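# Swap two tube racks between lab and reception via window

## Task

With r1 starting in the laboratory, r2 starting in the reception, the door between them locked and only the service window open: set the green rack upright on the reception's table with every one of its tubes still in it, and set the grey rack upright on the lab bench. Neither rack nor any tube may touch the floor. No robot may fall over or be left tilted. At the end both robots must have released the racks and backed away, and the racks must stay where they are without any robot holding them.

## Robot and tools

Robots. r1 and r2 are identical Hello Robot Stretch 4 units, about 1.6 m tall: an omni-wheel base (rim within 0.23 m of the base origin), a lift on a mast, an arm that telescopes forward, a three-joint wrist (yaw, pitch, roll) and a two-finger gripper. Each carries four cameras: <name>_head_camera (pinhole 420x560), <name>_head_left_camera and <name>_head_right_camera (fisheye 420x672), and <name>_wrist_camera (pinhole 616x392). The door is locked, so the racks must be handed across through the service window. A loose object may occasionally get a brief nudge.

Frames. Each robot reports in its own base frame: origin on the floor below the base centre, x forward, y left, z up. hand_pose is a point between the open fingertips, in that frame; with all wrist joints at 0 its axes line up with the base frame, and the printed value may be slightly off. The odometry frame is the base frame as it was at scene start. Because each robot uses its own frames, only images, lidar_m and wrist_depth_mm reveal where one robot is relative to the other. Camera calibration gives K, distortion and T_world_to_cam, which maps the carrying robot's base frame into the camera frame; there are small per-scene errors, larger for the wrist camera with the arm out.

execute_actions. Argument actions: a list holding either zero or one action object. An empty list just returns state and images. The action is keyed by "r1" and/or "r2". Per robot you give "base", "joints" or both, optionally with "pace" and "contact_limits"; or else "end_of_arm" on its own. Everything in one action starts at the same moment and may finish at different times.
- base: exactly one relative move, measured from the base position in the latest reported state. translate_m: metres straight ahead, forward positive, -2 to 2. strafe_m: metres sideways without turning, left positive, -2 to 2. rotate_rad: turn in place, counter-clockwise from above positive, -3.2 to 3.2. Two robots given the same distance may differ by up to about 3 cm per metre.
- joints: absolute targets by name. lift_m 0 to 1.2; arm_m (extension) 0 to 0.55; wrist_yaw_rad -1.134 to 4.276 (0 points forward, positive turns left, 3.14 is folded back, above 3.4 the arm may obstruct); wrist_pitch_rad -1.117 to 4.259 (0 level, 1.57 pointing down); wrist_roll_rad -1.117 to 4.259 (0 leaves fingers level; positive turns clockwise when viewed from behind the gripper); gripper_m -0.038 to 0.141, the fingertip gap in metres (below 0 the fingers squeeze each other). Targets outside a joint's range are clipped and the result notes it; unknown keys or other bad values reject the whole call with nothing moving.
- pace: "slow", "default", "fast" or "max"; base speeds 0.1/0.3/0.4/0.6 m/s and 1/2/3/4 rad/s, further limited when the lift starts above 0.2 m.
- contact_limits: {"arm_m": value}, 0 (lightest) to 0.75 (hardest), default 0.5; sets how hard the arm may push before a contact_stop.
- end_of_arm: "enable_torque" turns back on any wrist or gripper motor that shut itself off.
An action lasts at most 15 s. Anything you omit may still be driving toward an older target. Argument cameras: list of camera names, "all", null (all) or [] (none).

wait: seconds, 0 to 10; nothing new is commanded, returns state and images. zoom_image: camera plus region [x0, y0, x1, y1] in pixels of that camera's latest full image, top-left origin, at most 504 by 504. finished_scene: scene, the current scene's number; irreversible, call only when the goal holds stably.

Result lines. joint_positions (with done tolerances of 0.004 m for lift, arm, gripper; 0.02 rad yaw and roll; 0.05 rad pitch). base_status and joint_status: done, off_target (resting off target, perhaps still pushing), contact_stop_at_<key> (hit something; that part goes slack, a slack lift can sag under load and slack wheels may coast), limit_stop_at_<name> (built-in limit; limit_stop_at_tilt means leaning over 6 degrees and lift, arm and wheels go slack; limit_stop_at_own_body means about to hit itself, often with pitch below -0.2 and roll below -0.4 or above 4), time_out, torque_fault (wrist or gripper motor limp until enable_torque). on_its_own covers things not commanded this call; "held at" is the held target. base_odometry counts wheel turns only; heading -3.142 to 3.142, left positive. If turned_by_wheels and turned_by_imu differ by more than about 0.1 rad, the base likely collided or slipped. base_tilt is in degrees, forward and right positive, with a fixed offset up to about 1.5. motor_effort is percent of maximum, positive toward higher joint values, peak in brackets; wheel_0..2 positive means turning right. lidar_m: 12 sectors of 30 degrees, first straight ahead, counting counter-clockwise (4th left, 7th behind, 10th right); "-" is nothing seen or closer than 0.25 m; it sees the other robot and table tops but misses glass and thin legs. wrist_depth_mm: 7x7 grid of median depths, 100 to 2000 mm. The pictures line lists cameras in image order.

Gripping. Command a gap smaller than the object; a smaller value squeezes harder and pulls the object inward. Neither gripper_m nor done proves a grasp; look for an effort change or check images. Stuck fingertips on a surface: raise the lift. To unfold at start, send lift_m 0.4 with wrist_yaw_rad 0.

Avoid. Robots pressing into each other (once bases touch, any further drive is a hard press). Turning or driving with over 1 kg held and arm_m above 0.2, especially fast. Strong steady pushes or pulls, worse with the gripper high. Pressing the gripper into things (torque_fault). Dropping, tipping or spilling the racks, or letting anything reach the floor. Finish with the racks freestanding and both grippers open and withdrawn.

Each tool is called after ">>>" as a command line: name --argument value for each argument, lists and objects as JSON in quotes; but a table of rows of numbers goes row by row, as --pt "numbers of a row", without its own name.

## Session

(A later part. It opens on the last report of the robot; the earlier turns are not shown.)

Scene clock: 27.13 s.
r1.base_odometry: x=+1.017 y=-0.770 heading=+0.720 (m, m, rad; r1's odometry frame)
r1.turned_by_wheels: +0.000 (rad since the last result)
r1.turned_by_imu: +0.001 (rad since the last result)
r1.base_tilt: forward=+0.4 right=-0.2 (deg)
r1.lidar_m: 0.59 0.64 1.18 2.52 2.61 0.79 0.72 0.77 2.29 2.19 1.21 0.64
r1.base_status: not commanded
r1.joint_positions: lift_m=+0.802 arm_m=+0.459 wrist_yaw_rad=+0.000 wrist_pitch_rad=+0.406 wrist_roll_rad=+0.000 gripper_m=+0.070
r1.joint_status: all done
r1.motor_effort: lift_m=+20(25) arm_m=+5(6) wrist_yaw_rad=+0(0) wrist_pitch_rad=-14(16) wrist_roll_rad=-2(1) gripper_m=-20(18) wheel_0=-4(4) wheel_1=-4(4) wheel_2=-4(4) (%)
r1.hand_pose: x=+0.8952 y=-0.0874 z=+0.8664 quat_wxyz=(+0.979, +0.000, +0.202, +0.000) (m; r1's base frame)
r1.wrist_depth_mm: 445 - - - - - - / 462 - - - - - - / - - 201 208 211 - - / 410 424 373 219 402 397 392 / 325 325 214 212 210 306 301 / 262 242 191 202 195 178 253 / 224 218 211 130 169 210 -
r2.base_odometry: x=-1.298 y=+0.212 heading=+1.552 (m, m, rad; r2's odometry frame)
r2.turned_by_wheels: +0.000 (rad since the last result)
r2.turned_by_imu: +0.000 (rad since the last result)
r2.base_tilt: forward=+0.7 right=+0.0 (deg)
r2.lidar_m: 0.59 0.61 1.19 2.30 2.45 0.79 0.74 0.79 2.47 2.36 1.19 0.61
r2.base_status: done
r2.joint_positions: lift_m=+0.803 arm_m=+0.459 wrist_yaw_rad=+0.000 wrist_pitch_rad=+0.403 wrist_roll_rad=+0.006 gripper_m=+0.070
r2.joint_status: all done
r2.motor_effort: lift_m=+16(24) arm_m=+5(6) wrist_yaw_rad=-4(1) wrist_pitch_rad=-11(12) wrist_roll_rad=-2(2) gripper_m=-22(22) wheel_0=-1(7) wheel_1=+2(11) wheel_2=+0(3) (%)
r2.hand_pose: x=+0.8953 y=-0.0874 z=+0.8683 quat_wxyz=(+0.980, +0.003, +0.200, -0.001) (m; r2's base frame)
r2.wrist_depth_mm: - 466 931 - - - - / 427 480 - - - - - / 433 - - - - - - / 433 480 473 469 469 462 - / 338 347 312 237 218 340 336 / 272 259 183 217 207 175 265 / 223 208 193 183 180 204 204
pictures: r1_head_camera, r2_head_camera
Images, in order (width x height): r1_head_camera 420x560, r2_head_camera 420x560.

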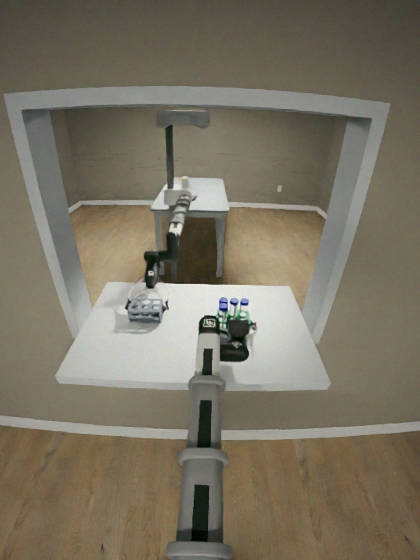

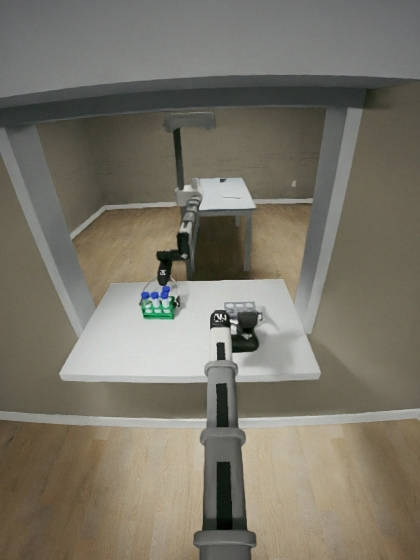

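>>> execute_actions --actions '[{"r1":{"joints":{"gripper_m":0.141,"lift_m":0.797}},"r2":{"joints":{"gripper_m":0.141,"lift_m":0.798}}}]' --cameras '["r1_wrist_camera","r2_wrist_camera"]'

>>> execute_actions --actions '[{"r1":{"joints":{"arm_m":0.35},"pace":"fast"},"r2":{"joints":{"arm_m":0.35},"pace":"fast"}}]' --cameras '[]'

>>> execute_actions --actions '[{"r1":{"base":{"strafe_m":0.335},"pace":"fast"},"r2":{"base":{"strafe_m":0.335},"pace":"fast"}}]' --cameras '["r1_wrist_camera","r2_wrist_camera"]'

Scene clock: 29.10 s.
r1.base_odometry: x=+1.017 y=-0.770 heading=+0.720 (m, m, rad; r1's odometry frame)
r1.turned_by_wheels: +0.000 (rad since the last result)
r1.turned_by_imu: +0.001 (rad since the last result)
r1.base_tilt: forward=+0.5 right=-0.2 (deg)
r1.lidar_m: 0.62 0.66 1.17 2.52 2.60 0.78 0.73 0.78 2.29 2.18 1.25 0.64
r1.base_status: not commanded
r1.joint_positions: lift_m=+0.797 arm_m=+0.459 wrist_yaw_rad=+0.000 wrist_pitch_rad=+0.402 wrist_roll_rad=+0.000 gripper_m=+0.141
r1.joint_status: all done
r1.motor_effort: lift_m=+19(19) arm_m=+5(5) wrist_yaw_rad=-1(1) wrist_pitch_rad=-3(15) wrist_roll_rad=-1(1) gripper_m=+1(17) wheel_0=-5(4) wheel_1=-4(4) wheel_2=-4(4) (%)
r1.hand_pose: x=+0.8956 y=-0.0874 z=+0.8625 quat_wxyz=(+0.980, +0.000, +0.200, +0.000) (m; r1's base frame)
r1.wrist_depth_mm: 445 - - - - - - / 449 - - - - - - / - - 508 218 484 - - / 430 424 375 236 362 394 389 / 324 324 219 224 216 304 300 / 257 249 210 213 213 202 244 / 221 215 218 144 214 208 -
r2.base_odometry: x=-1.298 y=+0.212 heading=+1.552 (m, m, rad; r2's odometry frame)
r2.turned_by_wheels: +0.000 (rad since the last result)
r2.turned_by_imu: +0.001 (rad since the last result)
r2.base_tilt: forward=+0.6 right=+0.1 (deg)
r2.lidar_m: 0.59 0.65 1.16 2.32 2.43 0.79 0.75 0.80 2.45 2.36 1.18 0.63
r2.base_status: not commanded
r2.joint_positions: lift_m=+0.798 arm_m=+0.459 wrist_yaw_rad=+0.000 wrist_pitch_rad=+0.402 wrist_roll_rad=+0.006 gripper_m=+0.141
r2.joint_status: all done
r2.motor_effort: lift_m=+16(16) arm_m=+5(5) wrist_yaw_rad=-1(1) wrist_pitch_rad=-9(10) wrist_roll_rad=-2(1) gripper_m=+1(20) wheel_0=-1(1) wheel_1=+2(2) wheel_2=+0(0) (%)
r2.hand_pose: x=+0.8954 y=-0.0874 z=+0.8636 quat_wxyz=(+0.980, +0.003, +0.200, -0.001) (m; r2's base frame)
r2.wrist_depth_mm: - 462 931 - - - - / 427 477 - - - - - / 421 - - - - - - / 439 473 466 462 459 455 - / 324 340 306 254 233 332 329 / 266 255 191 229 189 191 259 / 218 211 211 144 206 208 213
pictures: r1_wrist_camera, r2_wrist_camera
camera_calibration (this result's frames):
r1_wrist_camera: T_world_to_cam=[[0.0446985, -0.998589, -0.0286797, -0.0872571], [-0.440966, 0.00603812, -0.897504, 1.217], [0.89641, 0.0527638, -0.440074, -0.188043], [0, 0, 0, 1]] pos_world=[0.709121, -0.0845605, 1.00701]
r2_wrist_camera: T_world_to_cam=[[0.0370011, -0.999263, -0.010188, -0.101812], [-0.363822, -0.00397499, -0.93146, 1.19201], [0.930733, 0.0381716, -0.363701, -0.294803], [0, 0, 0, 1]] pos_world=[0.71183, -0.0857458, 1.00205]
Images, in order (width x height): r1_wrist_camera 616x392, r2_wrist_camera 616x392.

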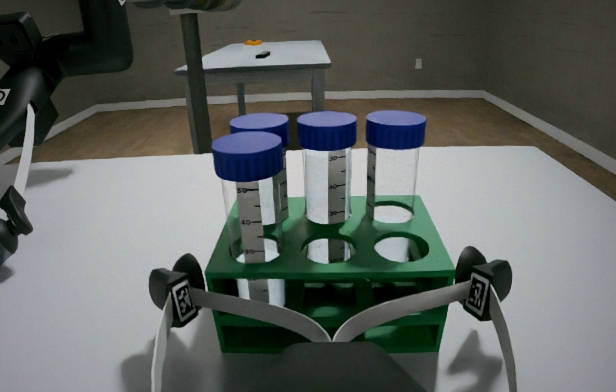

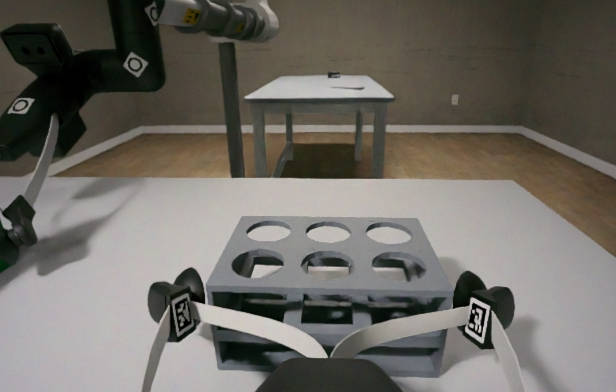

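Scene clock: 30.23 s.
r1.base_odometry: x=+1.017 y=-0.770 heading=+0.720 (m, m, rad; r1's odometry frame)
r1.turned_by_wheels: +0.000 (rad since the last result)
r1.turned_by_imu: +0.000 (rad since the last result)
r1.base_tilt: forward=+0.4 right=-0.2 (deg)
r1.lidar_m: 0.62 0.64 1.17 2.53 2.60 0.78 0.74 0.78 2.28 2.21 1.23 0.65
r1.base_status: not commanded
r1.joint_positions: lift_m=+0.797 arm_m=+0.351 wrist_yaw_rad=+0.000 wrist_pitch_rad=+0.402 wrist_roll_rad=+0.000 gripper_m=+0.141
r1.joint_status: all done
r1.motor_effort: lift_m=+20(19) arm_m=-4(5) wrist_yaw_rad=+0(1) wrist_pitch_rad=-5(6) wrist_roll_rad=-1(1) gripper_m=+0(1) wheel_0=-4(5) wheel_1=-4(4) wheel_2=-4(5) (%)
r1.hand_pose: x=+0.7871 y=-0.0875 z=+0.8624 quat_wxyz=(+0.980, +0.000, +0.200, +0.000) (m; r1's base frame)
r1.wrist_depth_mm: - 647 - - - - - / - - - 1921 - - - / 591 574 591 332 564 559 - / 377 427 392 309 340 394 389 / 324 322 319 317 312 304 301 / 259 250 240 256 236 227 244 / 221 215 220 144 215 209 -
r2.base_odometry: x=-1.298 y=+0.212 heading=+1.552 (m, m, rad; r2's odometry frame)
r2.turned_by_wheels: +0.000 (rad since the last result)
r2.turned_by_imu: +0.000 (rad since the last result)
r2.base_tilt: forward=+0.4 right=-0.1 (deg)
r2.lidar_m: 0.59 0.64 1.16 2.32 2.41 0.77 0.74 0.80 2.47 2.38 1.20 0.64
r2.base_status: not commanded
r2.joint_positions: lift_m=+0.798 arm_m=+0.351 wrist_yaw_rad=+0.000 wrist_pitch_rad=+0.402 wrist_roll_rad=+0.006 gripper_m=+0.141
r2.joint_status: all done
r2.motor_effort: lift_m=+16(16) arm_m=-5(6) wrist_yaw_rad=-4(3) wrist_pitch_rad=-8(9) wrist_roll_rad=+0(1) gripper_m=-1(0) wheel_0=-1(1) wheel_1=+2(2) wheel_2=+0(0) (%)
r2.hand_pose: x=+0.7873 y=-0.0875 z=+0.8636 quat_wxyz=(+0.980, +0.003, +0.200, -0.001) (m; r2's base frame)
r2.wrist_depth_mm: - - 759 - - - - / - 654 - - - - - / 569 - - - - - - / 375 469 466 332 357 452 394 / 342 342 340 309 310 334 329 / 267 255 213 265 263 198 260 / 219 211 218 144 216 208 213
pictures: none
No camera images: the call's "cameras" was empty. Leave "cameras" out to get every camera's image.

Scene clock: 32.33 s.
r1.base_odometry: x=+0.796 y=-0.518 heading=+0.720 (m, m, rad; r1's odometry frame)
r1.turned_by_wheels: +0.000 (rad since the last result)
r1.turned_by_imu: +0.000 (rad since the last result)
r1.base_tilt: forward=+0.3 right=-0.3 (deg)
r1.lidar_m: 0.61 0.86 1.14 2.18 2.25 3.03 0.75 0.79 2.65 2.54 0.91 0.62
r1.base_status: done
r1.joint_positions: lift_m=+0.797 arm_m=+0.351 wrist_yaw_rad=+0.000 wrist_pitch_rad=+0.402 wrist_roll_rad=+0.000 gripper_m=+0.141
r1.joint_status: not commanded
r1.motor_effort: lift_m=+20(20) arm_m=-4(4) wrist_yaw_rad=+0(1) wrist_pitch_rad=-4(4) wrist_roll_rad=-1(2) gripper_m=-1(1) wheel_0=-2(15) wheel_1=+1(13) wheel_2=+0(2) (%)
r1.hand_pose: x=+0.7871 y=-0.0874 z=+0.8624 quat_wxyz=(+0.980, +0.000, +0.200, +0.000) (m; r1's base frame)
r1.wrist_depth_mm: - - - - - 654 - / 359 - - - - - - / 362 - 591 574 559 517 554 / 362 424 394 325 362 394 392 / 322 322 320 315 314 306 301 / 258 249 240 255 237 227 245 / 222 216 220 144 214 208 -
r2.base_odometry: x=-1.633 y=+0.218 heading=+1.552 (m, m, rad; r2's odometry frame)
r2.turned_by_wheels: +0.000 (rad since the last result)
r2.turned_by_imu: +0.000 (rad since the last result)
r2.base_tilt: forward=+0.5 right=+0.1 (deg)
r2.lidar_m: 0.60 0.63 1.19 1.99 2.09 2.86 0.74 0.79 2.82 2.72 0.90 0.61
r2.base_status: done
r2.joint_positions: lift_m=+0.798 arm_m=+0.351 wrist_yaw_rad=+0.000 wrist_pitch_rad=+0.402 wrist_roll_rad=+0.006 gripper_m=+0.141
r2.joint_status: not commanded
r2.motor_effort: lift_m=+17(17) arm_m=-5(5) wrist_yaw_rad=-3(4) wrist_pitch_rad=-8(8) wrist_roll_rad=+1(1) gripper_m=+1(0) wheel_0=-1(12) wheel_1=-1(13) wheel_2=+0(0) (%)
r2.hand_pose: x=+0.7873 y=-0.0874 z=+0.8636 quat_wxyz=(+0.980, +0.003, +0.200, -0.001) (m; r2's base frame)
r2.wrist_depth_mm: - - - - - 1098 591 / - - - - - - 580 / - - - 309 1229 - - / 410 473 436 327 399 452 455 / 343 342 334 322 320 332 330 / 266 256 212 265 262 198 259 / 218 211 218 144 216 208 213
pictures: r1_wrist_camera, r2_wrist_camera
camera_calibration (this result's frames):
r1_wrist_camera: T_world_to_cam=[[0.044541, -0.998595, -0.0286986, -0.0823106], [-0.441346, 0.00610228, -0.897316, 1.16919], [0.896231, 0.0526334, -0.440454, -0.0903918], [0, 0, 0, 1]] pos_world=[0.600693, -0.084572, 1.00695]
r2_wrist_camera: T_world_to_cam=[[0.0368687, -0.999268, -0.0101811, -0.0977487], [-0.363649, -0.00392616, -0.931528, 1.1526], [0.930806, 0.0380465, -0.363528, -0.194369], [0, 0, 0, 1]] pos_world=[0.603667, -0.0857568, 1.00203]
Images, in order (width x height): r1_wrist_camera 616x392, r2_wrist_camera 616x392.

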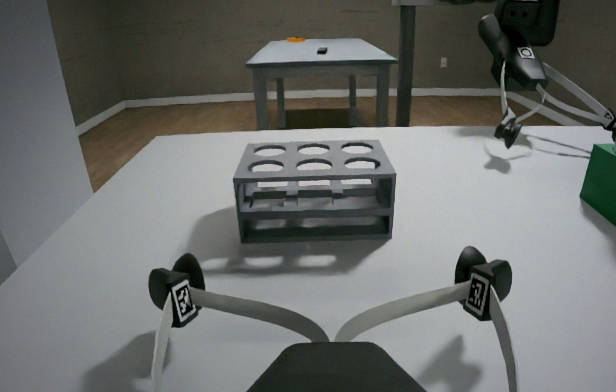

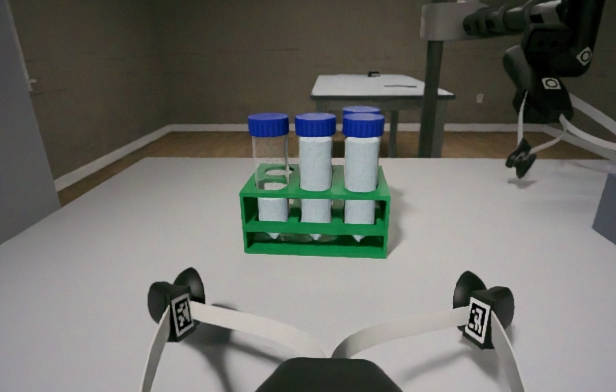

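>>> execute_actions --actions '[{"r1":{"base":{"strafe_m":0.009},"joints":{"arm_m":0.473}},"r2":{"base":{"strafe_m":0.011},"joints":{"arm_m":0.484}}}]' --cameras '["r1_wrist_camera","r2_wrist_camera"]'

Scene clock: 33.90 s.
r1.base_odometry: x=+0.790 y=-0.511 heading=+0.720 (m, m, rad; r1's odometry frame)
r1.turned_by_wheels: +0.000 (rad since the last result)
r1.turned_by_imu: +0.001 (rad since the last result)
r1.base_tilt: forward=+0.3 right=-0.3 (deg)
r1.lidar_m: 0.60 0.84 1.17 2.18 2.25 3.01 0.76 0.76 2.66 2.56 0.91 0.64
r1.base_status: done
r1.joint_positions: lift_m=+0.797 arm_m=+0.472 wrist_yaw_rad=+0.000 wrist_pitch_rad=+0.402 wrist_roll_rad=+0.000 gripper_m=+0.141
r1.joint_status: all done
r1.motor_effort: lift_m=+20(20) arm_m=+5(6) wrist_yaw_rad=+0(0) wrist_pitch_rad=-4(3) wrist_roll_rad=-1(2) gripper_m=+1(1) wheel_0=-3(12) wheel_1=+4(9) wheel_2=+1(1) (%)
r1.hand_pose: x=+0.9086 y=-0.0874 z=+0.8624 quat_wxyz=(+0.980, +0.000, +0.200, +0.000) (m; r1's base frame)
r1.wrist_depth_mm: - - - - - - - / - - - - - - - / - - - - - - - / - 424 415 410 382 397 392 / 322 320 233 224 215 303 301 / 257 249 207 215 213 205 243 / 220 215 215 145 215 208 -
r2.base_odometry: x=-1.643 y=+0.218 heading=+1.552 (m, m, rad; r2's odometry frame)
r2.turned_by_wheels: +0.000 (rad since the last result)
r2.turned_by_imu: +0.000 (rad since the last result)
r2.base_tilt: forward=+0.7 right=+0.2 (deg)
r2.lidar_m: 0.59 0.64 1.21 1.97 2.08 2.81 0.75 0.78 2.86 2.73 0.91 0.63
r2.base_status: done
r2.joint_positions: lift_m=+0.798 arm_m=+0.483 wrist_yaw_rad=+0.000 wrist_pitch_rad=+0.402 wrist_roll_rad=+0.006 gripper_m=+0.141
r2.joint_status: all done
r2.motor_effort: lift_m=+17(17) arm_m=+6(5) wrist_yaw_rad=-3(2) wrist_pitch_rad=-8(7) wrist_roll_rad=+0(1) gripper_m=-2(0) wheel_0=-3(9) wheel_1=+3(8) wheel_2=+0(1) (%)
r2.hand_pose: x=+0.9195 y=-0.0874 z=+0.8636 quat_wxyz=(+0.980, +0.003, +0.200, -0.001) (m; r2's base frame)
r2.wrist_depth_mm: - - - - - 1008 - / - - - - - - - / - - - - - - - / - 469 404 180 177 455 452 / 342 340 274 197 191 332 329 / 266 255 191 201 188 197 258 / 219 211 211 144 200 208 213
pictures: r1_wrist_camera, r2_wrist_camera
camera_calibration (this result's frames):
r1_wrist_camera: T_world_to_cam=[[0.0446681, -0.99859, -0.0286942, -0.0878044], [-0.441258, 0.00604739, -0.89736, 1.22276], [0.896268, 0.0527449, -0.440366, -0.199315], [0, 0, 0, 1]] pos_world=[0.722113, -0.0845622, 1.00696]
r2_wrist_camera: T_world_to_cam=[[0.0369712, -0.999265, -0.0101773, -0.102691], [-0.363548, -0.0039629, -0.931567, 1.20063], [0.930842, 0.0381411, -0.363427, -0.31749], [0, 0, 0, 1]] pos_world=[0.735816, -0.0857485, 1.00204]
Images, in order (width x height): r1_wrist_camera 616x392, r2_wrist_camera 616x392.

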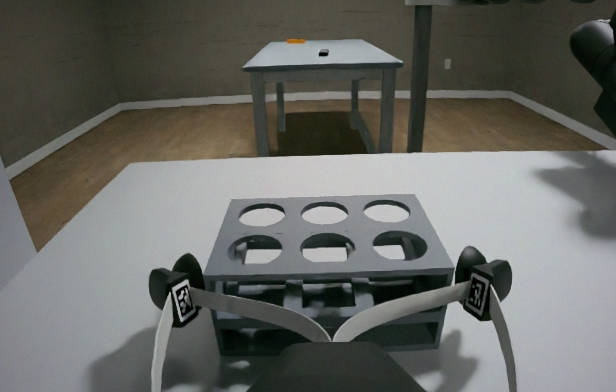

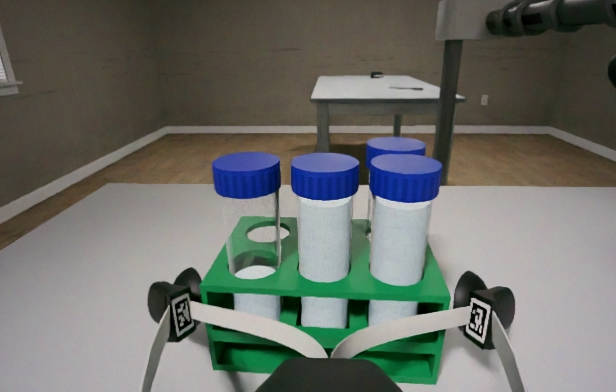

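>>> execute_actions --actions '[{"r1":{"joints":{"gripper_m":0.07}},"r2":{"joints":{"gripper_m":0.07}}}]' --cameras '["r1_wrist_camera","r2_wrist_camera"]'

>>> execute_actions --actions '[{"r1":{"base":{"translate_m":-0.22},"joints":{"lift_m":0.83,"arm_m":0.25}},"r2":{"base":{"translate_m":-0.22},"joints":{"lift_m":0.83,"arm_m":0.25}}}]' --cameras '["r1_wrist_camera","r2_wrist_camera"]'

>>> execute_actions --actions '[{"r1":{"base":{"rotate_rad":-2.62},"joints":{"arm_m":0.355},"pace":"slow"},"r2":{"base":{"rotate_rad":-2.39},"joints":{"arm_m":0.48},"pace":"slow"}}]' --cameras '["r1_wrist_camera","r1_head_camera","r2_head_camera","r2_wrist_camera"]'

Scene clock: 36.03 s.
r1.base_odometry: x=+0.790 y=-0.511 heading=+0.720 (m, m, rad; r1's odometry frame)
r1.turned_by_wheels: +0.000 (rad since the last result)
r1.turned_by_imu: +0.001 (rad since the last result)
r1.base_tilt: forward=+0.3 right=-0.3 (deg)
r1.lidar_m: 0.61 0.86 1.14 2.17 2.24 3.03 0.75 0.79 2.67 2.56 0.92 0.64
r1.base_status: not commanded
r1.joint_positions: lift_m=+0.797 arm_m=+0.472 wrist_yaw_rad=+0.000 wrist_pitch_rad=+0.403 wrist_roll_rad=+0.000 gripper_m=+0.070
r1.joint_status: all done
r1.motor_effort: lift_m=+19(20) arm_m=+5(5) wrist_yaw_rad=+0(1) wrist_pitch_rad=-8(8) wrist_roll_rad=-1(1) gripper_m=-20(19) wheel_0=-3(3) wheel_1=+4(4) wheel_2=+0(0) (%)
r1.hand_pose: x=+0.9084 y=-0.0874 z=+0.8621 quat_wxyz=(+0.980, +0.000, +0.200, +0.000) (m; r1's base frame)
r1.wrist_depth_mm: - - - - - - - / - - - - - - - / - - - - - - - / - 421 413 404 397 389 387 / 322 322 221 211 207 301 298 / 256 237 190 195 202 180 251 / 219 213 208 131 171 208 -
r2.base_odometry: x=-1.643 y=+0.218 heading=+1.552 (m, m, rad; r2's odometry frame)
r2.turned_by_wheels: +0.000 (rad since the last result)
r2.turned_by_imu: +0.001 (rad since the last result)
r2.base_tilt: forward=+0.5 right=+0.0 (deg)
r2.lidar_m: 0.61 0.64 1.19 1.98 2.07 2.84 0.76 0.79 2.86 2.73 0.91 0.61
r2.base_status: not commanded
r2.joint_positions: lift_m=+0.798 arm_m=+0.483 wrist_yaw_rad=+0.000 wrist_pitch_rad=+0.405 wrist_roll_rad=+0.006 gripper_m=+0.070
r2.joint_status: all done
r2.motor_effort: lift_m=+17(16) arm_m=+5(6) wrist_yaw_rad=-2(3) wrist_pitch_rad=-16(16) wrist_roll_rad=-1(0) gripper_m=-24(23) wheel_0=-3(3) wheel_1=+2(3) wheel_2=+0(0) (%)
r2.hand_pose: x=+0.9191 y=-0.0874 z=+0.8628 quat_wxyz=(+0.980, +0.003, +0.201, -0.001) (m; r2's base frame)
r2.wrist_depth_mm: - - - - - 991 - / - - - - - - - / - - - - 206 - - / - 462 427 167 163 442 442 / 334 334 300 179 177 325 322 / 262 251 182 187 183 175 255 / 215 201 193 182 180 198 196
pictures: r1_wrist_camera, r2_wrist_camera
camera_calibration (this result's frames):
r1_wrist_camera: T_world_to_cam=[[0.0446337, -0.99859, -0.0287483, -0.0877296], [-0.442348, 0.00604704, -0.896823, 1.22293], [0.895732, 0.0527452, -0.441454, -0.19791], [0, 0, 0, 1]] pos_world=[0.722152, -0.0845621, 1.00687]
r2_wrist_camera: T_world_to_cam=[[0.0370146, -0.999262, -0.0102934, -0.102607], [-0.366491, -0.00399137, -0.930413, 1.20143], [0.929685, 0.0382113, -0.366368, -0.313868], [0, 0, 0, 1]] pos_world=[0.735909, -0.0857422, 1.00178]
Images, in order (width x height): r1_wrist_camera 616x392, r2_wrist_camera 616x392.

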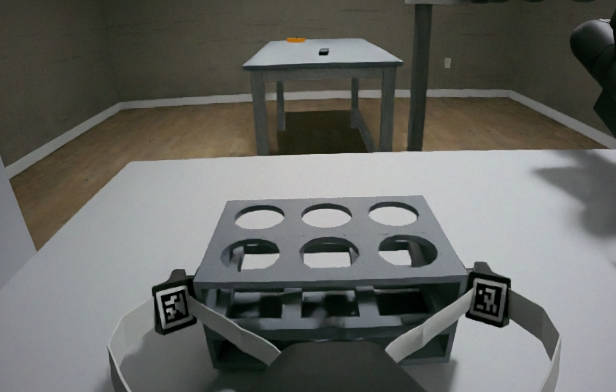

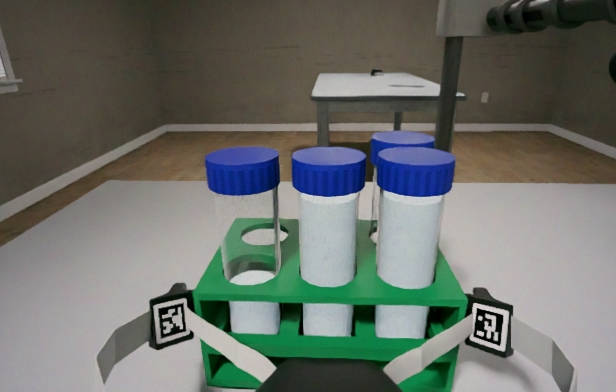

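Scene clock: 38.20 s.
r1.base_odometry: x=+0.625 y=-0.656 heading=+0.719 (m, m, rad; r1's odometry frame)
r1.turned_by_wheels: -0.001 (rad since the last result)
r1.turned_by_imu: +0.000 (rad since the last result)
r1.base_tilt: forward=+0.4 right=-0.2 (deg)
r1.lidar_m: 0.68 1.08 1.43 2.17 2.26 0.56 0.54 0.55 0.74 2.54 1.53 0.87
r1.base_status: done
r1.joint_positions: lift_m=+0.830 arm_m=+0.251 wrist_yaw_rad=+0.000 wrist_pitch_rad=+0.404 wrist_roll_rad=+0.000 gripper_m=+0.070
r1.joint_status: all done
r1.motor_effort: lift_m=+24(24) arm_m=-4(4) wrist_yaw_rad=+0(0) wrist_pitch_rad=-9(9) wrist_roll_rad=-2(2) gripper_m=-19(18) wheel_0=-5(9) wheel_1=-5(9) wheel_2=+1(13) (%)
r1.hand_pose: x=+0.6870 y=-0.0875 z=+0.8947 quat_wxyz=(+0.980, +0.000, +0.200, +0.000) (m; r1's base frame)
r1.wrist_depth_mm: 521 535 - - - - - / 554 564 - - - - - / 603 597 699 683 668 654 654 / 647 615 492 480 466 462 459 / 691 418 220 211 207 410 699 / 768 732 190 196 201 181 750 / 831 820 798 131 171 820 -
r2.base_odometry: x=-1.648 y=-0.001 heading=+1.551 (m, m, rad; r2's odometry frame)
r2.turned_by_wheels: +0.000 (rad since the last result)
r2.turned_by_imu: +0.000 (rad since the last result)
r2.base_tilt: forward=+0.7 right=-0.1 (deg)
r2.lidar_m: 0.63 0.87 1.49 1.98 2.07 2.84 0.52 0.56 0.78 2.72 1.54 0.86
r2.base_status: done
r2.joint_positions: lift_m=+0.830 arm_m=+0.251 wrist_yaw_rad=+0.000 wrist_pitch_rad=+0.406 wrist_roll_rad=+0.006 gripper_m=+0.070
r2.joint_status: all done
r2.motor_effort: lift_m=+26(27) arm_m=-5(5) wrist_yaw_rad=+0(5) wrist_pitch_rad=-17(18) wrist_roll_rad=-2(1) gripper_m=-22(23) wheel_0=-3(6) wheel_1=-3(6) wheel_2=+1(11) (%)
r2.hand_pose: x=+0.6869 y=-0.0875 z=+0.8939 quat_wxyz=(+0.979, +0.003, +0.201, -0.001) (m; r2's base frame)
r2.wrist_depth_mm: 535 569 - - - - - / 564 574 - - - - - / 609 603 866 854 205 831 820 / 634 591 469 167 163 525 521 / 676 418 404 179 176 392 387 / 741 707 182 187 183 175 668 / 809 778 193 182 180 723 715
pictures: r1_wrist_camera, r2_wrist_camera
camera_calibration (this result's frames):
r1_wrist_camera: T_world_to_cam=[[0.0443692, -0.998601, -0.0287678, -0.0767768], [-0.44274, 0.00615865, -0.896629, 1.15426], [0.895552, 0.0525193, -0.441847, 0.0153085], [0, 0, 0, 1]] pos_world=[0.500735, -0.0845821, 1.0395]
r2_wrist_camera: T_world_to_cam=[[0.0366304, -0.999276, -0.01031, -0.0935132], [-0.366909, -0.00385191, -0.930249, 1.14538], [0.929535, 0.0378582, -0.366784, -0.0861155], [0, 0, 0, 1]] pos_world=[0.503724, -0.0857734, 1.03294]
Images, in order (width x height): r1_wrist_camera 616x392, r2_wrist_camera 616x392.

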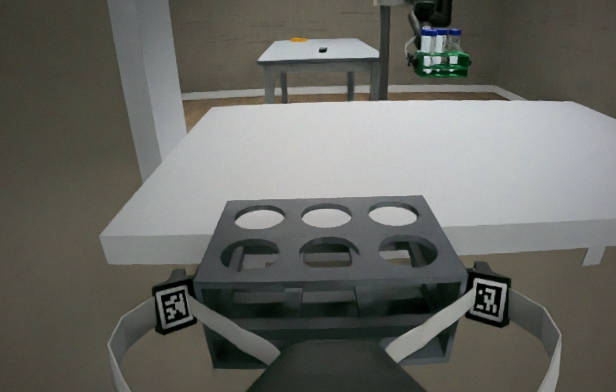

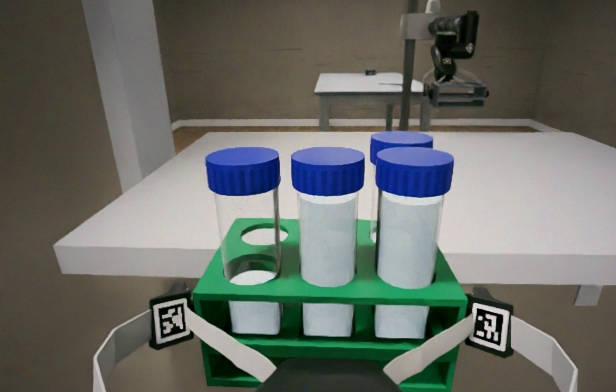

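Scene clock: 42.10 s.
r1.base_odometry: x=+0.625 y=-0.656 heading=-1.900 (m, m, rad; r1's odometry frame)
r1.turned_by_wheels: -2.619 (rad since the last result)
r1.turned_by_imu: -2.683 (rad since the last result)
r1.base_tilt: forward=+0.4 right=-0.2 (deg)
r1.lidar_m: 0.57 0.75 2.53 1.59 0.87 0.81 1.07 1.44 2.19 2.26 0.60 0.52
r1.base_status: done
r1.joint_positions: lift_m=+0.830 arm_m=+0.354 wrist_yaw_rad=+0.000 wrist_pitch_rad=+0.404 wrist_roll_rad=+0.000 gripper_m=+0.070
r1.joint_status: all done
r1.motor_effort: lift_m=+24(24) arm_m=+4(5) wrist_yaw_rad=+1(1) wrist_pitch_rad=-9(8) wrist_roll_rad=-1(1) gripper_m=-18(21) wheel_0=+4(10) wheel_1=+3(9) wheel_2=+4(7) (%)
r1.hand_pose: x=+0.7905 y=-0.0874 z=+0.8947 quat_wxyz=(+0.980, +0.000, +0.200, +0.000) (m; r1's base frame)
r1.wrist_depth_mm: - - - - - - - / - - - - - - - / - - - - 854 842 842 / - - - 621 609 597 585 / 1921 1921 220 211 207 462 452 / 1499 364 190 196 202 180 366 / 336 327 317 130 171 319 -
r2.base_odometry: x=-1.648 y=-0.001 heading=-0.838 (m, m, rad; r2's odometry frame)
r2.turned_by_wheels: -2.389 (rad since the last result)
r2.turned_by_imu: -2.373 (rad since the last result)
r2.base_tilt: forward=+0.5 right=+0.1 (deg)
r2.lidar_m: 0.65 2.71 2.20 0.97 0.82 0.81 1.21 2.02 2.01 2.29 3.23 0.52
r2.base_status: done
r2.joint_positions: lift_m=+0.830 arm_m=+0.479 wrist_yaw_rad=+0.000 wrist_pitch_rad=+0.405 wrist_roll_rad=+0.006 gripper_m=+0.070
r2.joint_status: all done
r2.motor_effort: lift_m=+26(26) arm_m=+6(5) wrist_yaw_rad=-3(4) wrist_pitch_rad=-16(17) wrist_roll_rad=-1(0) gripper_m=-22(23) wheel_0=+2(7) wheel_1=+4(7) wheel_2=+3(8) (%)
r2.hand_pose: x=+0.9150 y=-0.0874 z=+0.8939 quat_wxyz=(+0.980, +0.003, +0.201, -0.001) (m; r2's base frame)
r2.wrist_depth_mm: 1756 - - - - - - / 1863 - - - - - - / 1863 - - - 205 - 1060 / 1921 - - 167 163 683 676 / 1921 1983 1756 179 176 500 496 / 1537 1499 182 186 183 175 389 / 1281 307 193 182 180 303 310
pictures: r1_head_camera, r1_wrist_camera, r2_head_camera, r2_wrist_camera
camera_calibration (this result's frames):
r1_wrist_camera: T_world_to_cam=[[0.0444478, -0.998598, -0.0287563, -0.0814215], [-0.442652, 0.00611867, -0.896672, 1.20008], [0.895591, 0.0525842, -0.44176, -0.0774823], [0, 0, 0, 1]] pos_world=[0.60423, -0.0845759, 1.03951]
r2_wrist_camera: T_world_to_cam=[[0.0367789, -0.99927, -0.0102941, -0.101983], [-0.366662, -0.00391118, -0.930346, 1.22903], [0.929627, 0.0379915, -0.366538, -0.298485], [0, 0, 0, 1]] pos_world=[0.731868, -0.0857613, 1.03296]
Images, in order (width x height): r1_head_camera 420x560, r1_wrist_camera 616x392, r2_head_camera 420x560, r2_wrist_camera 616x392.

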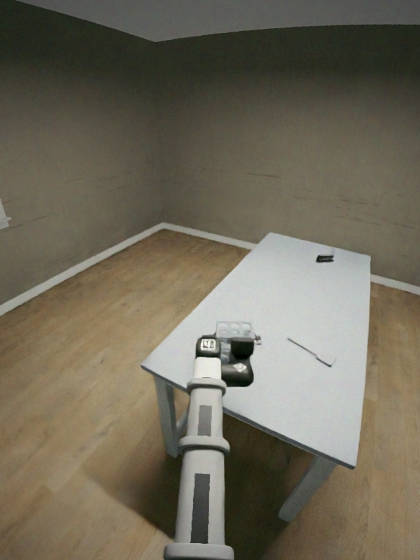

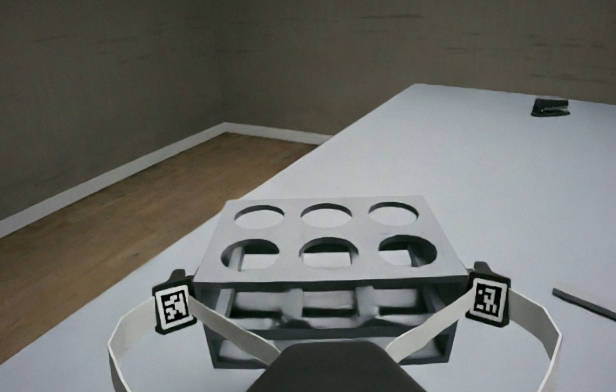

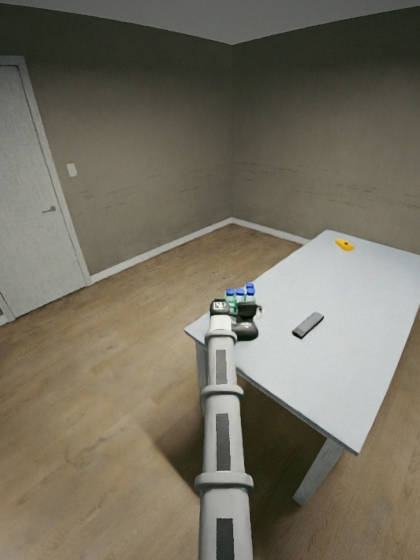

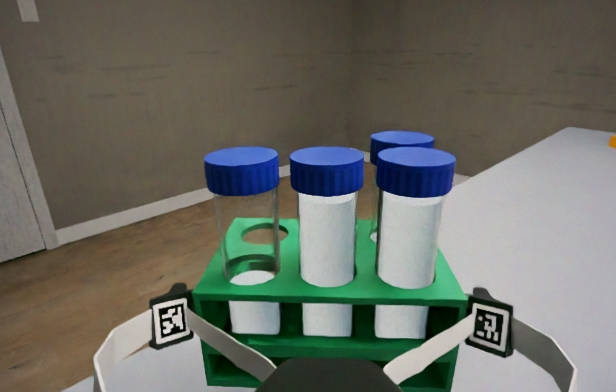

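Room to shift r2 slightly inward while lowering.

>>> execute_actions --actions '[{"r1":{"joints":{"lift_m":0.737}},"r2":{"base":{"strafe_m":-0.05},"joints":{"lift_m":0.738}}}]' --cameras '["r1_wrist_camera","r2_wrist_camera","r2_head_camera"]'

>>> execute_actions --actions '[{"r1":{"joints":{"gripper_m":0.141}},"r2":{"joints":{"gripper_m":0.141}}}]' --cameras '[]'

>>> execute_actions --actions '[{"r1":{"base":{"translate_m":-0.2},"joints":{"arm_m":0.02,"lift_m":0.79},"pace":"fast"},"r2":{"base":{"translate_m":-0.2},"joints":{"arm_m":0.05,"lift_m":0.79},"pace":"fast"}}]' --cameras '["r1_wrist_camera","r1_head_camera","r2_head_camera","r2_wrist_camera"]'

Scene clock: 43.70 s.
r1.base_odometry: x=+0.625 y=-0.656 heading=-1.900 (m, m, rad; r1's odometry frame)
r1.turned_by_wheels: +0.000 (rad since the last result)
r1.turned_by_imu: +0.000 (rad since the last result)
r1.base_tilt: forward=+0.4 right=-0.3 (deg)
r1.lidar_m: 0.56 0.73 2.50 1.59 0.88 0.81 1.07 1.45 2.21 2.24 0.59 0.53
r1.base_status: not commanded
r1.joint_positions: lift_m=+0.737 arm_m=+0.354 wrist_yaw_rad=+0.000 wrist_pitch_rad=+0.404 wrist_roll_rad=+0.000 gripper_m=+0.070
r1.joint_status: all done
r1.motor_effort: lift_m=+18(21) arm_m=+4(4) wrist_yaw_rad=+1(1) wrist_pitch_rad=-7(8) wrist_roll_rad=-1(1) gripper_m=-21(19) wheel_0=+4(4) wheel_1=+3(3) wheel_2=+4(4) (%)
r1.hand_pose: x=+0.7905 y=-0.0874 z=+0.8021 quat_wxyz=(+0.980, +0.000, +0.200, +0.000) (m; r1's base frame)
r1.wrist_depth_mm: - - - - - - - / - - - - 960 960 976 / - - - 574 559 559 554 / - 445 415 407 399 397 389 / 324 324 220 211 206 303 300 / 258 240 190 196 201 180 251 / 220 215 209 131 171 209 -
r2.base_odometry: x=-1.685 y=-0.035 heading=-0.838 (m, m, rad; r2's odometry frame)
r2.turned_by_wheels: +0.000 (rad since the last result)
r2.turned_by_imu: +0.000 (rad since the last result)
r2.base_tilt: forward=+0.5 right=-0.1 (deg)
r2.lidar_m: 0.60 2.73 2.26 1.03 0.85 0.85 1.25 1.97 1.97 2.27 3.19 0.49
r2.base_status: done
r2.joint_positions: lift_m=+0.738 arm_m=+0.479 wrist_yaw_rad=+0.000 wrist_pitch_rad=+0.406 wrist_roll_rad=+0.006 gripper_m=+0.070
r2.joint_status: all done
r2.motor_effort: lift_m=+17(24) arm_m=+5(6) wrist_yaw_rad=-3(3) wrist_pitch_rad=-16(18) wrist_roll_rad=-1(0) gripper_m=-22(23) wheel_0=-1(11) wheel_1=-1(10) wheel_2=+0(1) (%)
r2.hand_pose: x=+0.9150 y=-0.0874 z=+0.8027 quat_wxyz=(+0.979, +0.003, +0.201, -0.001) (m; r2's base frame)
r2.wrist_depth_mm: 1808 - - - - - - / 1863 - - - - - - / 1921 - - - 203 699 683 / - - - 167 163 442 442 / 1756 336 300 179 176 327 325 / 264 253 182 187 183 175 256 / 216 202 193 182 180 199 198
pictures: r1_wrist_camera, r2_head_camera, r2_wrist_camera
camera_calibration (this result's frames):
r1_wrist_camera: T_world_to_cam=[[0.0444481, -0.998598, -0.0287552, -0.0840854], [-0.442638, 0.0061184, -0.89668, 1.11705], [0.895598, 0.0525839, -0.441745, -0.118406], [0, 0, 0, 1]] pos_world=[0.604231, -0.0845759, 0.946916]
r2_wrist_camera: T_world_to_cam=[[0.0367659, -0.999271, -0.0103017, -0.102907], [-0.366845, -0.00390684, -0.930274, 1.14423], [0.929555, 0.0379815, -0.366721, -0.331717], [0, 0, 0, 1]] pos_world=[0.731888, -0.0857622, 0.941739]
Images, in order (width x height): r1_wrist_camera 616x392, r2_head_camera 420x560, r2_wrist_camera 616x392.

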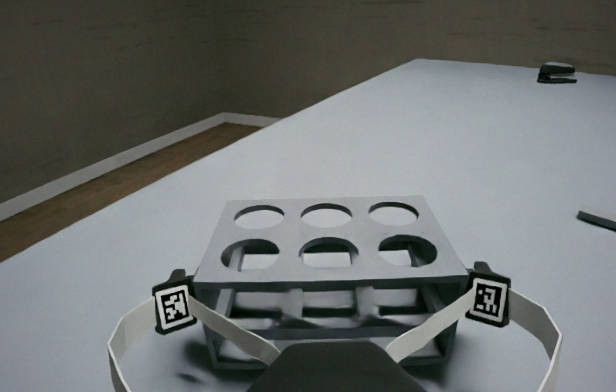

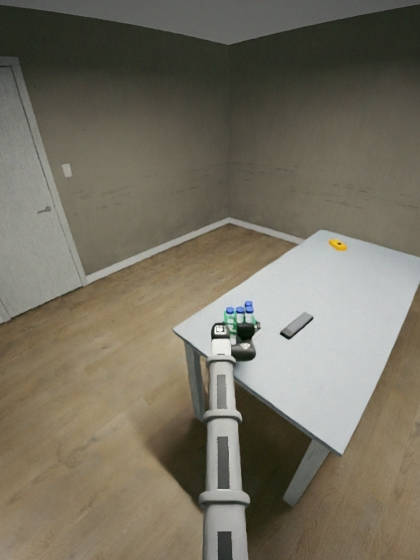

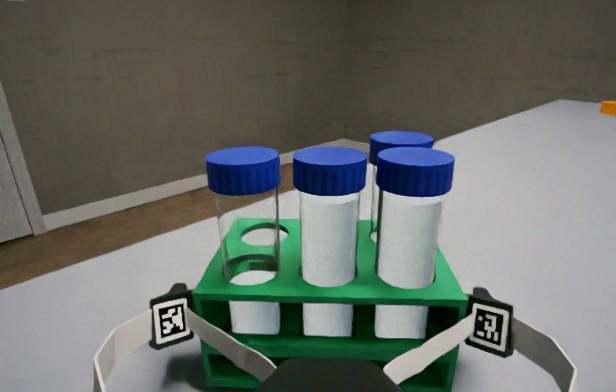

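Scene clock: 45.43 s.
r1.base_odometry: x=+0.625 y=-0.656 heading=-1.900 (m, m, rad; r1's odometry frame)
r1.turned_by_wheels: +0.000 (rad since the last result)
r1.turned_by_imu: +0.000 (rad since the last result)
r1.base_tilt: forward=+0.4 right=-0.3 (deg)
r1.lidar_m: 0.54 0.75 2.51 1.58 0.89 0.81 1.08 1.44 2.19 2.24 0.60 0.52
r1.base_status: not commanded
r1.joint_positions: lift_m=+0.737 arm_m=+0.354 wrist_yaw_rad=+0.000 wrist_pitch_rad=+0.402 wrist_roll_rad=+0.000 gripper_m=+0.141
r1.joint_status: all done
r1.motor_effort: lift_m=+19(18) arm_m=+4(4) wrist_yaw_rad=+1(0) wrist_pitch_rad=-6(8) wrist_roll_rad=-1(1) gripper_m=+1(18) wheel_0=+4(4) wheel_1=+3(3) wheel_2=+4(4) (%)
r1.hand_pose: x=+0.7906 y=-0.0874 z=+0.8024 quat_wxyz=(+0.980, +0.000, +0.200, +0.000) (m; r1's base frame)
r1.wrist_depth_mm: - - - - - - - / - - - - 991 976 960 / - - - 580 569 564 559 / - 452 418 410 404 399 392 / 325 325 236 226 218 306 301 / 259 251 210 234 215 205 245 / 222 216 216 145 216 210 -
r2.base_odometry: x=-1.685 y=-0.035 heading=-0.838 (m, m, rad; r2's odometry frame)
r2.turned_by_wheels: +0.000 (rad since the last result)
r2.turned_by_imu: +0.000 (rad since the last result)
r2.base_tilt: forward=+0.5 right=+0.0 (deg)
r2.lidar_m: 0.55 2.75 2.26 1.01 0.85 0.86 1.25 1.97 1.98 2.26 3.20 0.48
r2.base_status: not commanded
r2.joint_positions: lift_m=+0.738 arm_m=+0.479 wrist_yaw_rad=+0.000 wrist_pitch_rad=+0.403 wrist_roll_rad=+0.006 gripper_m=+0.141
r2.joint_status: all done
r2.motor_effort: lift_m=+17(17) arm_m=+5(6) wrist_yaw_rad=-3(2) wrist_pitch_rad=-7(18) wrist_roll_rad=-1(3) gripper_m=-1(23) wheel_0=-1(1) wheel_1=-2(1) wheel_2=+0(0) (%)
r2.hand_pose: x=+0.9154 y=-0.0874 z=+0.8035 quat_wxyz=(+0.980, +0.003, +0.200, -0.001) (m; r2's base frame)
r2.wrist_depth_mm: 1808 - - - - - - / 1863 - - - - - - / 1921 - - - - 723 715 / - - - 182 179 455 452 / 1863 342 322 200 195 332 330 / 268 256 193 204 190 191 260 / 219 212 211 144 205 208 214
pictures: none
No camera images: the call's "cameras" was empty. Leave "cameras" out to get every camera's image.

Scene clock: 47.40 s.
r1.base_odometry: x=+0.689 y=-0.467 heading=-1.900 (m, m, rad; r1's odometry frame)
r1.turned_by_wheels: -0.001 (rad since the last result)
r1.turned_by_imu: +0.001 (rad since the last result)
r1.base_tilt: forward=+0.3 right=-0.3 (deg)
r1.lidar_m: 0.71 2.75 2.61 0.99 0.68 0.64 0.89 1.20 2.10 2.16 2.85 0.71
r1.base_status: done
r1.joint_positions: lift_m=+0.790 arm_m=+0.021 wrist_yaw_rad=+0.000 wrist_pitch_rad=+0.402 wrist_roll_rad=+0.000 gripper_m=+0.141
r1.joint_status: all done
r1.motor_effort: lift_m=+23(22) arm_m=-4(5) wrist_yaw_rad=+1(1) wrist_pitch_rad=-4(5) wrist_roll_rad=-2(1) gripper_m=+0(2) wheel_0=-3(9) wheel_1=-3(11) wheel_2=-1(14) (%)
r1.hand_pose: x=+0.4571 y=-0.0875 z=+0.8551 quat_wxyz=(+0.980, +0.000, +0.200, +0.000) (m; r1's base frame)
r1.wrist_depth_mm: - - - - - - - / - - - - 1281 1308 - / - - 778 715 750 732 732 / - - 741 609 544 517 512 / 1863 1808 1661 1756 1618 473 445 / 1464 1397 878 1366 1308 512 496 / 1229 1229 1182 145 1229 1160 1138
r2.base_odometry: x=-1.819 y=+0.114 heading=-0.838 (m, m, rad; r2's odometry frame)
r2.turned_by_wheels: +0.000 (rad since the last result)
r2.turned_by_imu: +0.000 (rad since the last result)
r2.base_tilt: forward=+0.6 right=+0.2 (deg)
r2.lidar_m: 0.76 2.88 1.98 0.84 0.72 0.71 1.07 1.84 1.83 2.11 3.32 0.66
r2.base_status: done
r2.joint_positions: lift_m=+0.790 arm_m=+0.051 wrist_yaw_rad=+0.000 wrist_pitch_rad=+0.402 wrist_roll_rad=+0.006 gripper_m=+0.141
r2.joint_status: all done
r2.motor_effort: lift_m=+25(26) arm_m=-5(7) wrist_yaw_rad=-2(5) wrist_pitch_rad=-7(9) wrist_roll_rad=-1(1) gripper_m=+0(1) wheel_0=-1(7) wheel_1=-2(10) wheel_2=-1(12) (%)
r2.hand_pose: x=+0.4873 y=-0.0875 z=+0.8549 quat_wxyz=(+0.980, +0.003, +0.200, -0.001) (m; r2's base frame)
r2.wrist_depth_mm: - - - - - - - / - - - - - - - / - - - 842 960 946 946 / - - - 654 603 597 597 / 1921 1921 1863 1756 530 445 433 / 1499 1430 213 1499 1464 198 373 / 1229 1182 1182 144 1229 1118 1008
pictures: r1_head_camera, r1_wrist_camera, r2_head_camera, r2_wrist_camera
camera_calibration (this result's frames):
r1_wrist_camera: T_world_to_cam=[[0.0443052, -0.998606, -0.0286921, -0.0677807], [-0.441429, 0.0061957, -0.897275, 1.01697], [0.896202, 0.0524195, -0.440539, 0.202273], [0, 0, 0, 1]] pos_world=[0.270647, -0.0845901, 0.999669]
r2_wrist_camera: T_world_to_cam=[[0.0366493, -0.999276, -0.0101771, -0.0867324], [-0.363694, -0.00385181, -0.931511, 1.03542], [0.930797, 0.0378405, -0.363572, 0.0817433], [0, 0, 0, 1]] pos_world=[0.30367, -0.0857746, 0.993346]
Images, in order (width x height): r1_head_camera 420x560, r1_wrist_camera 616x392, r2_head_camera 420x560, r2_wrist_camera 616x392.

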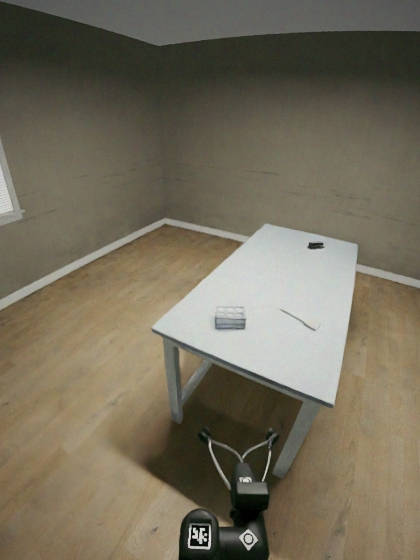

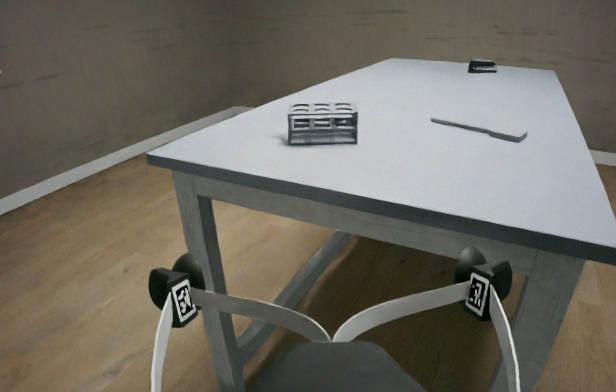

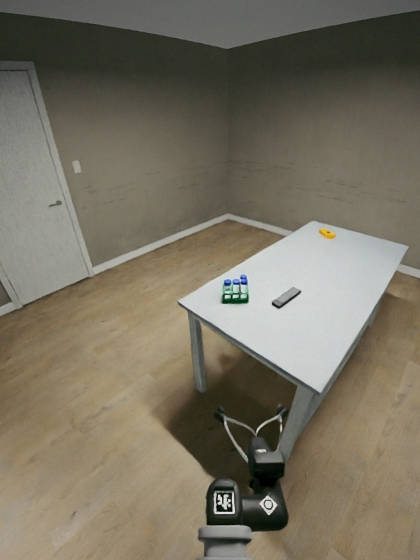

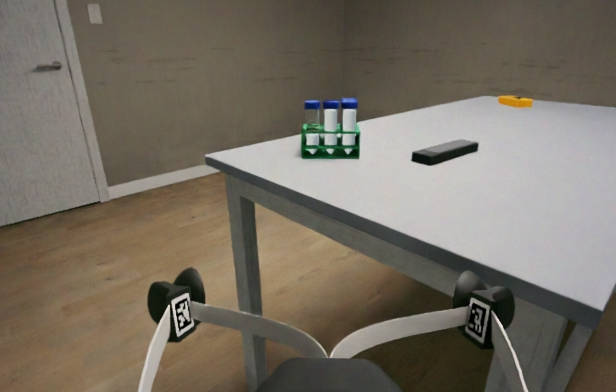

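>>> finished_scene --scene 2

The scene is finished: the task was done.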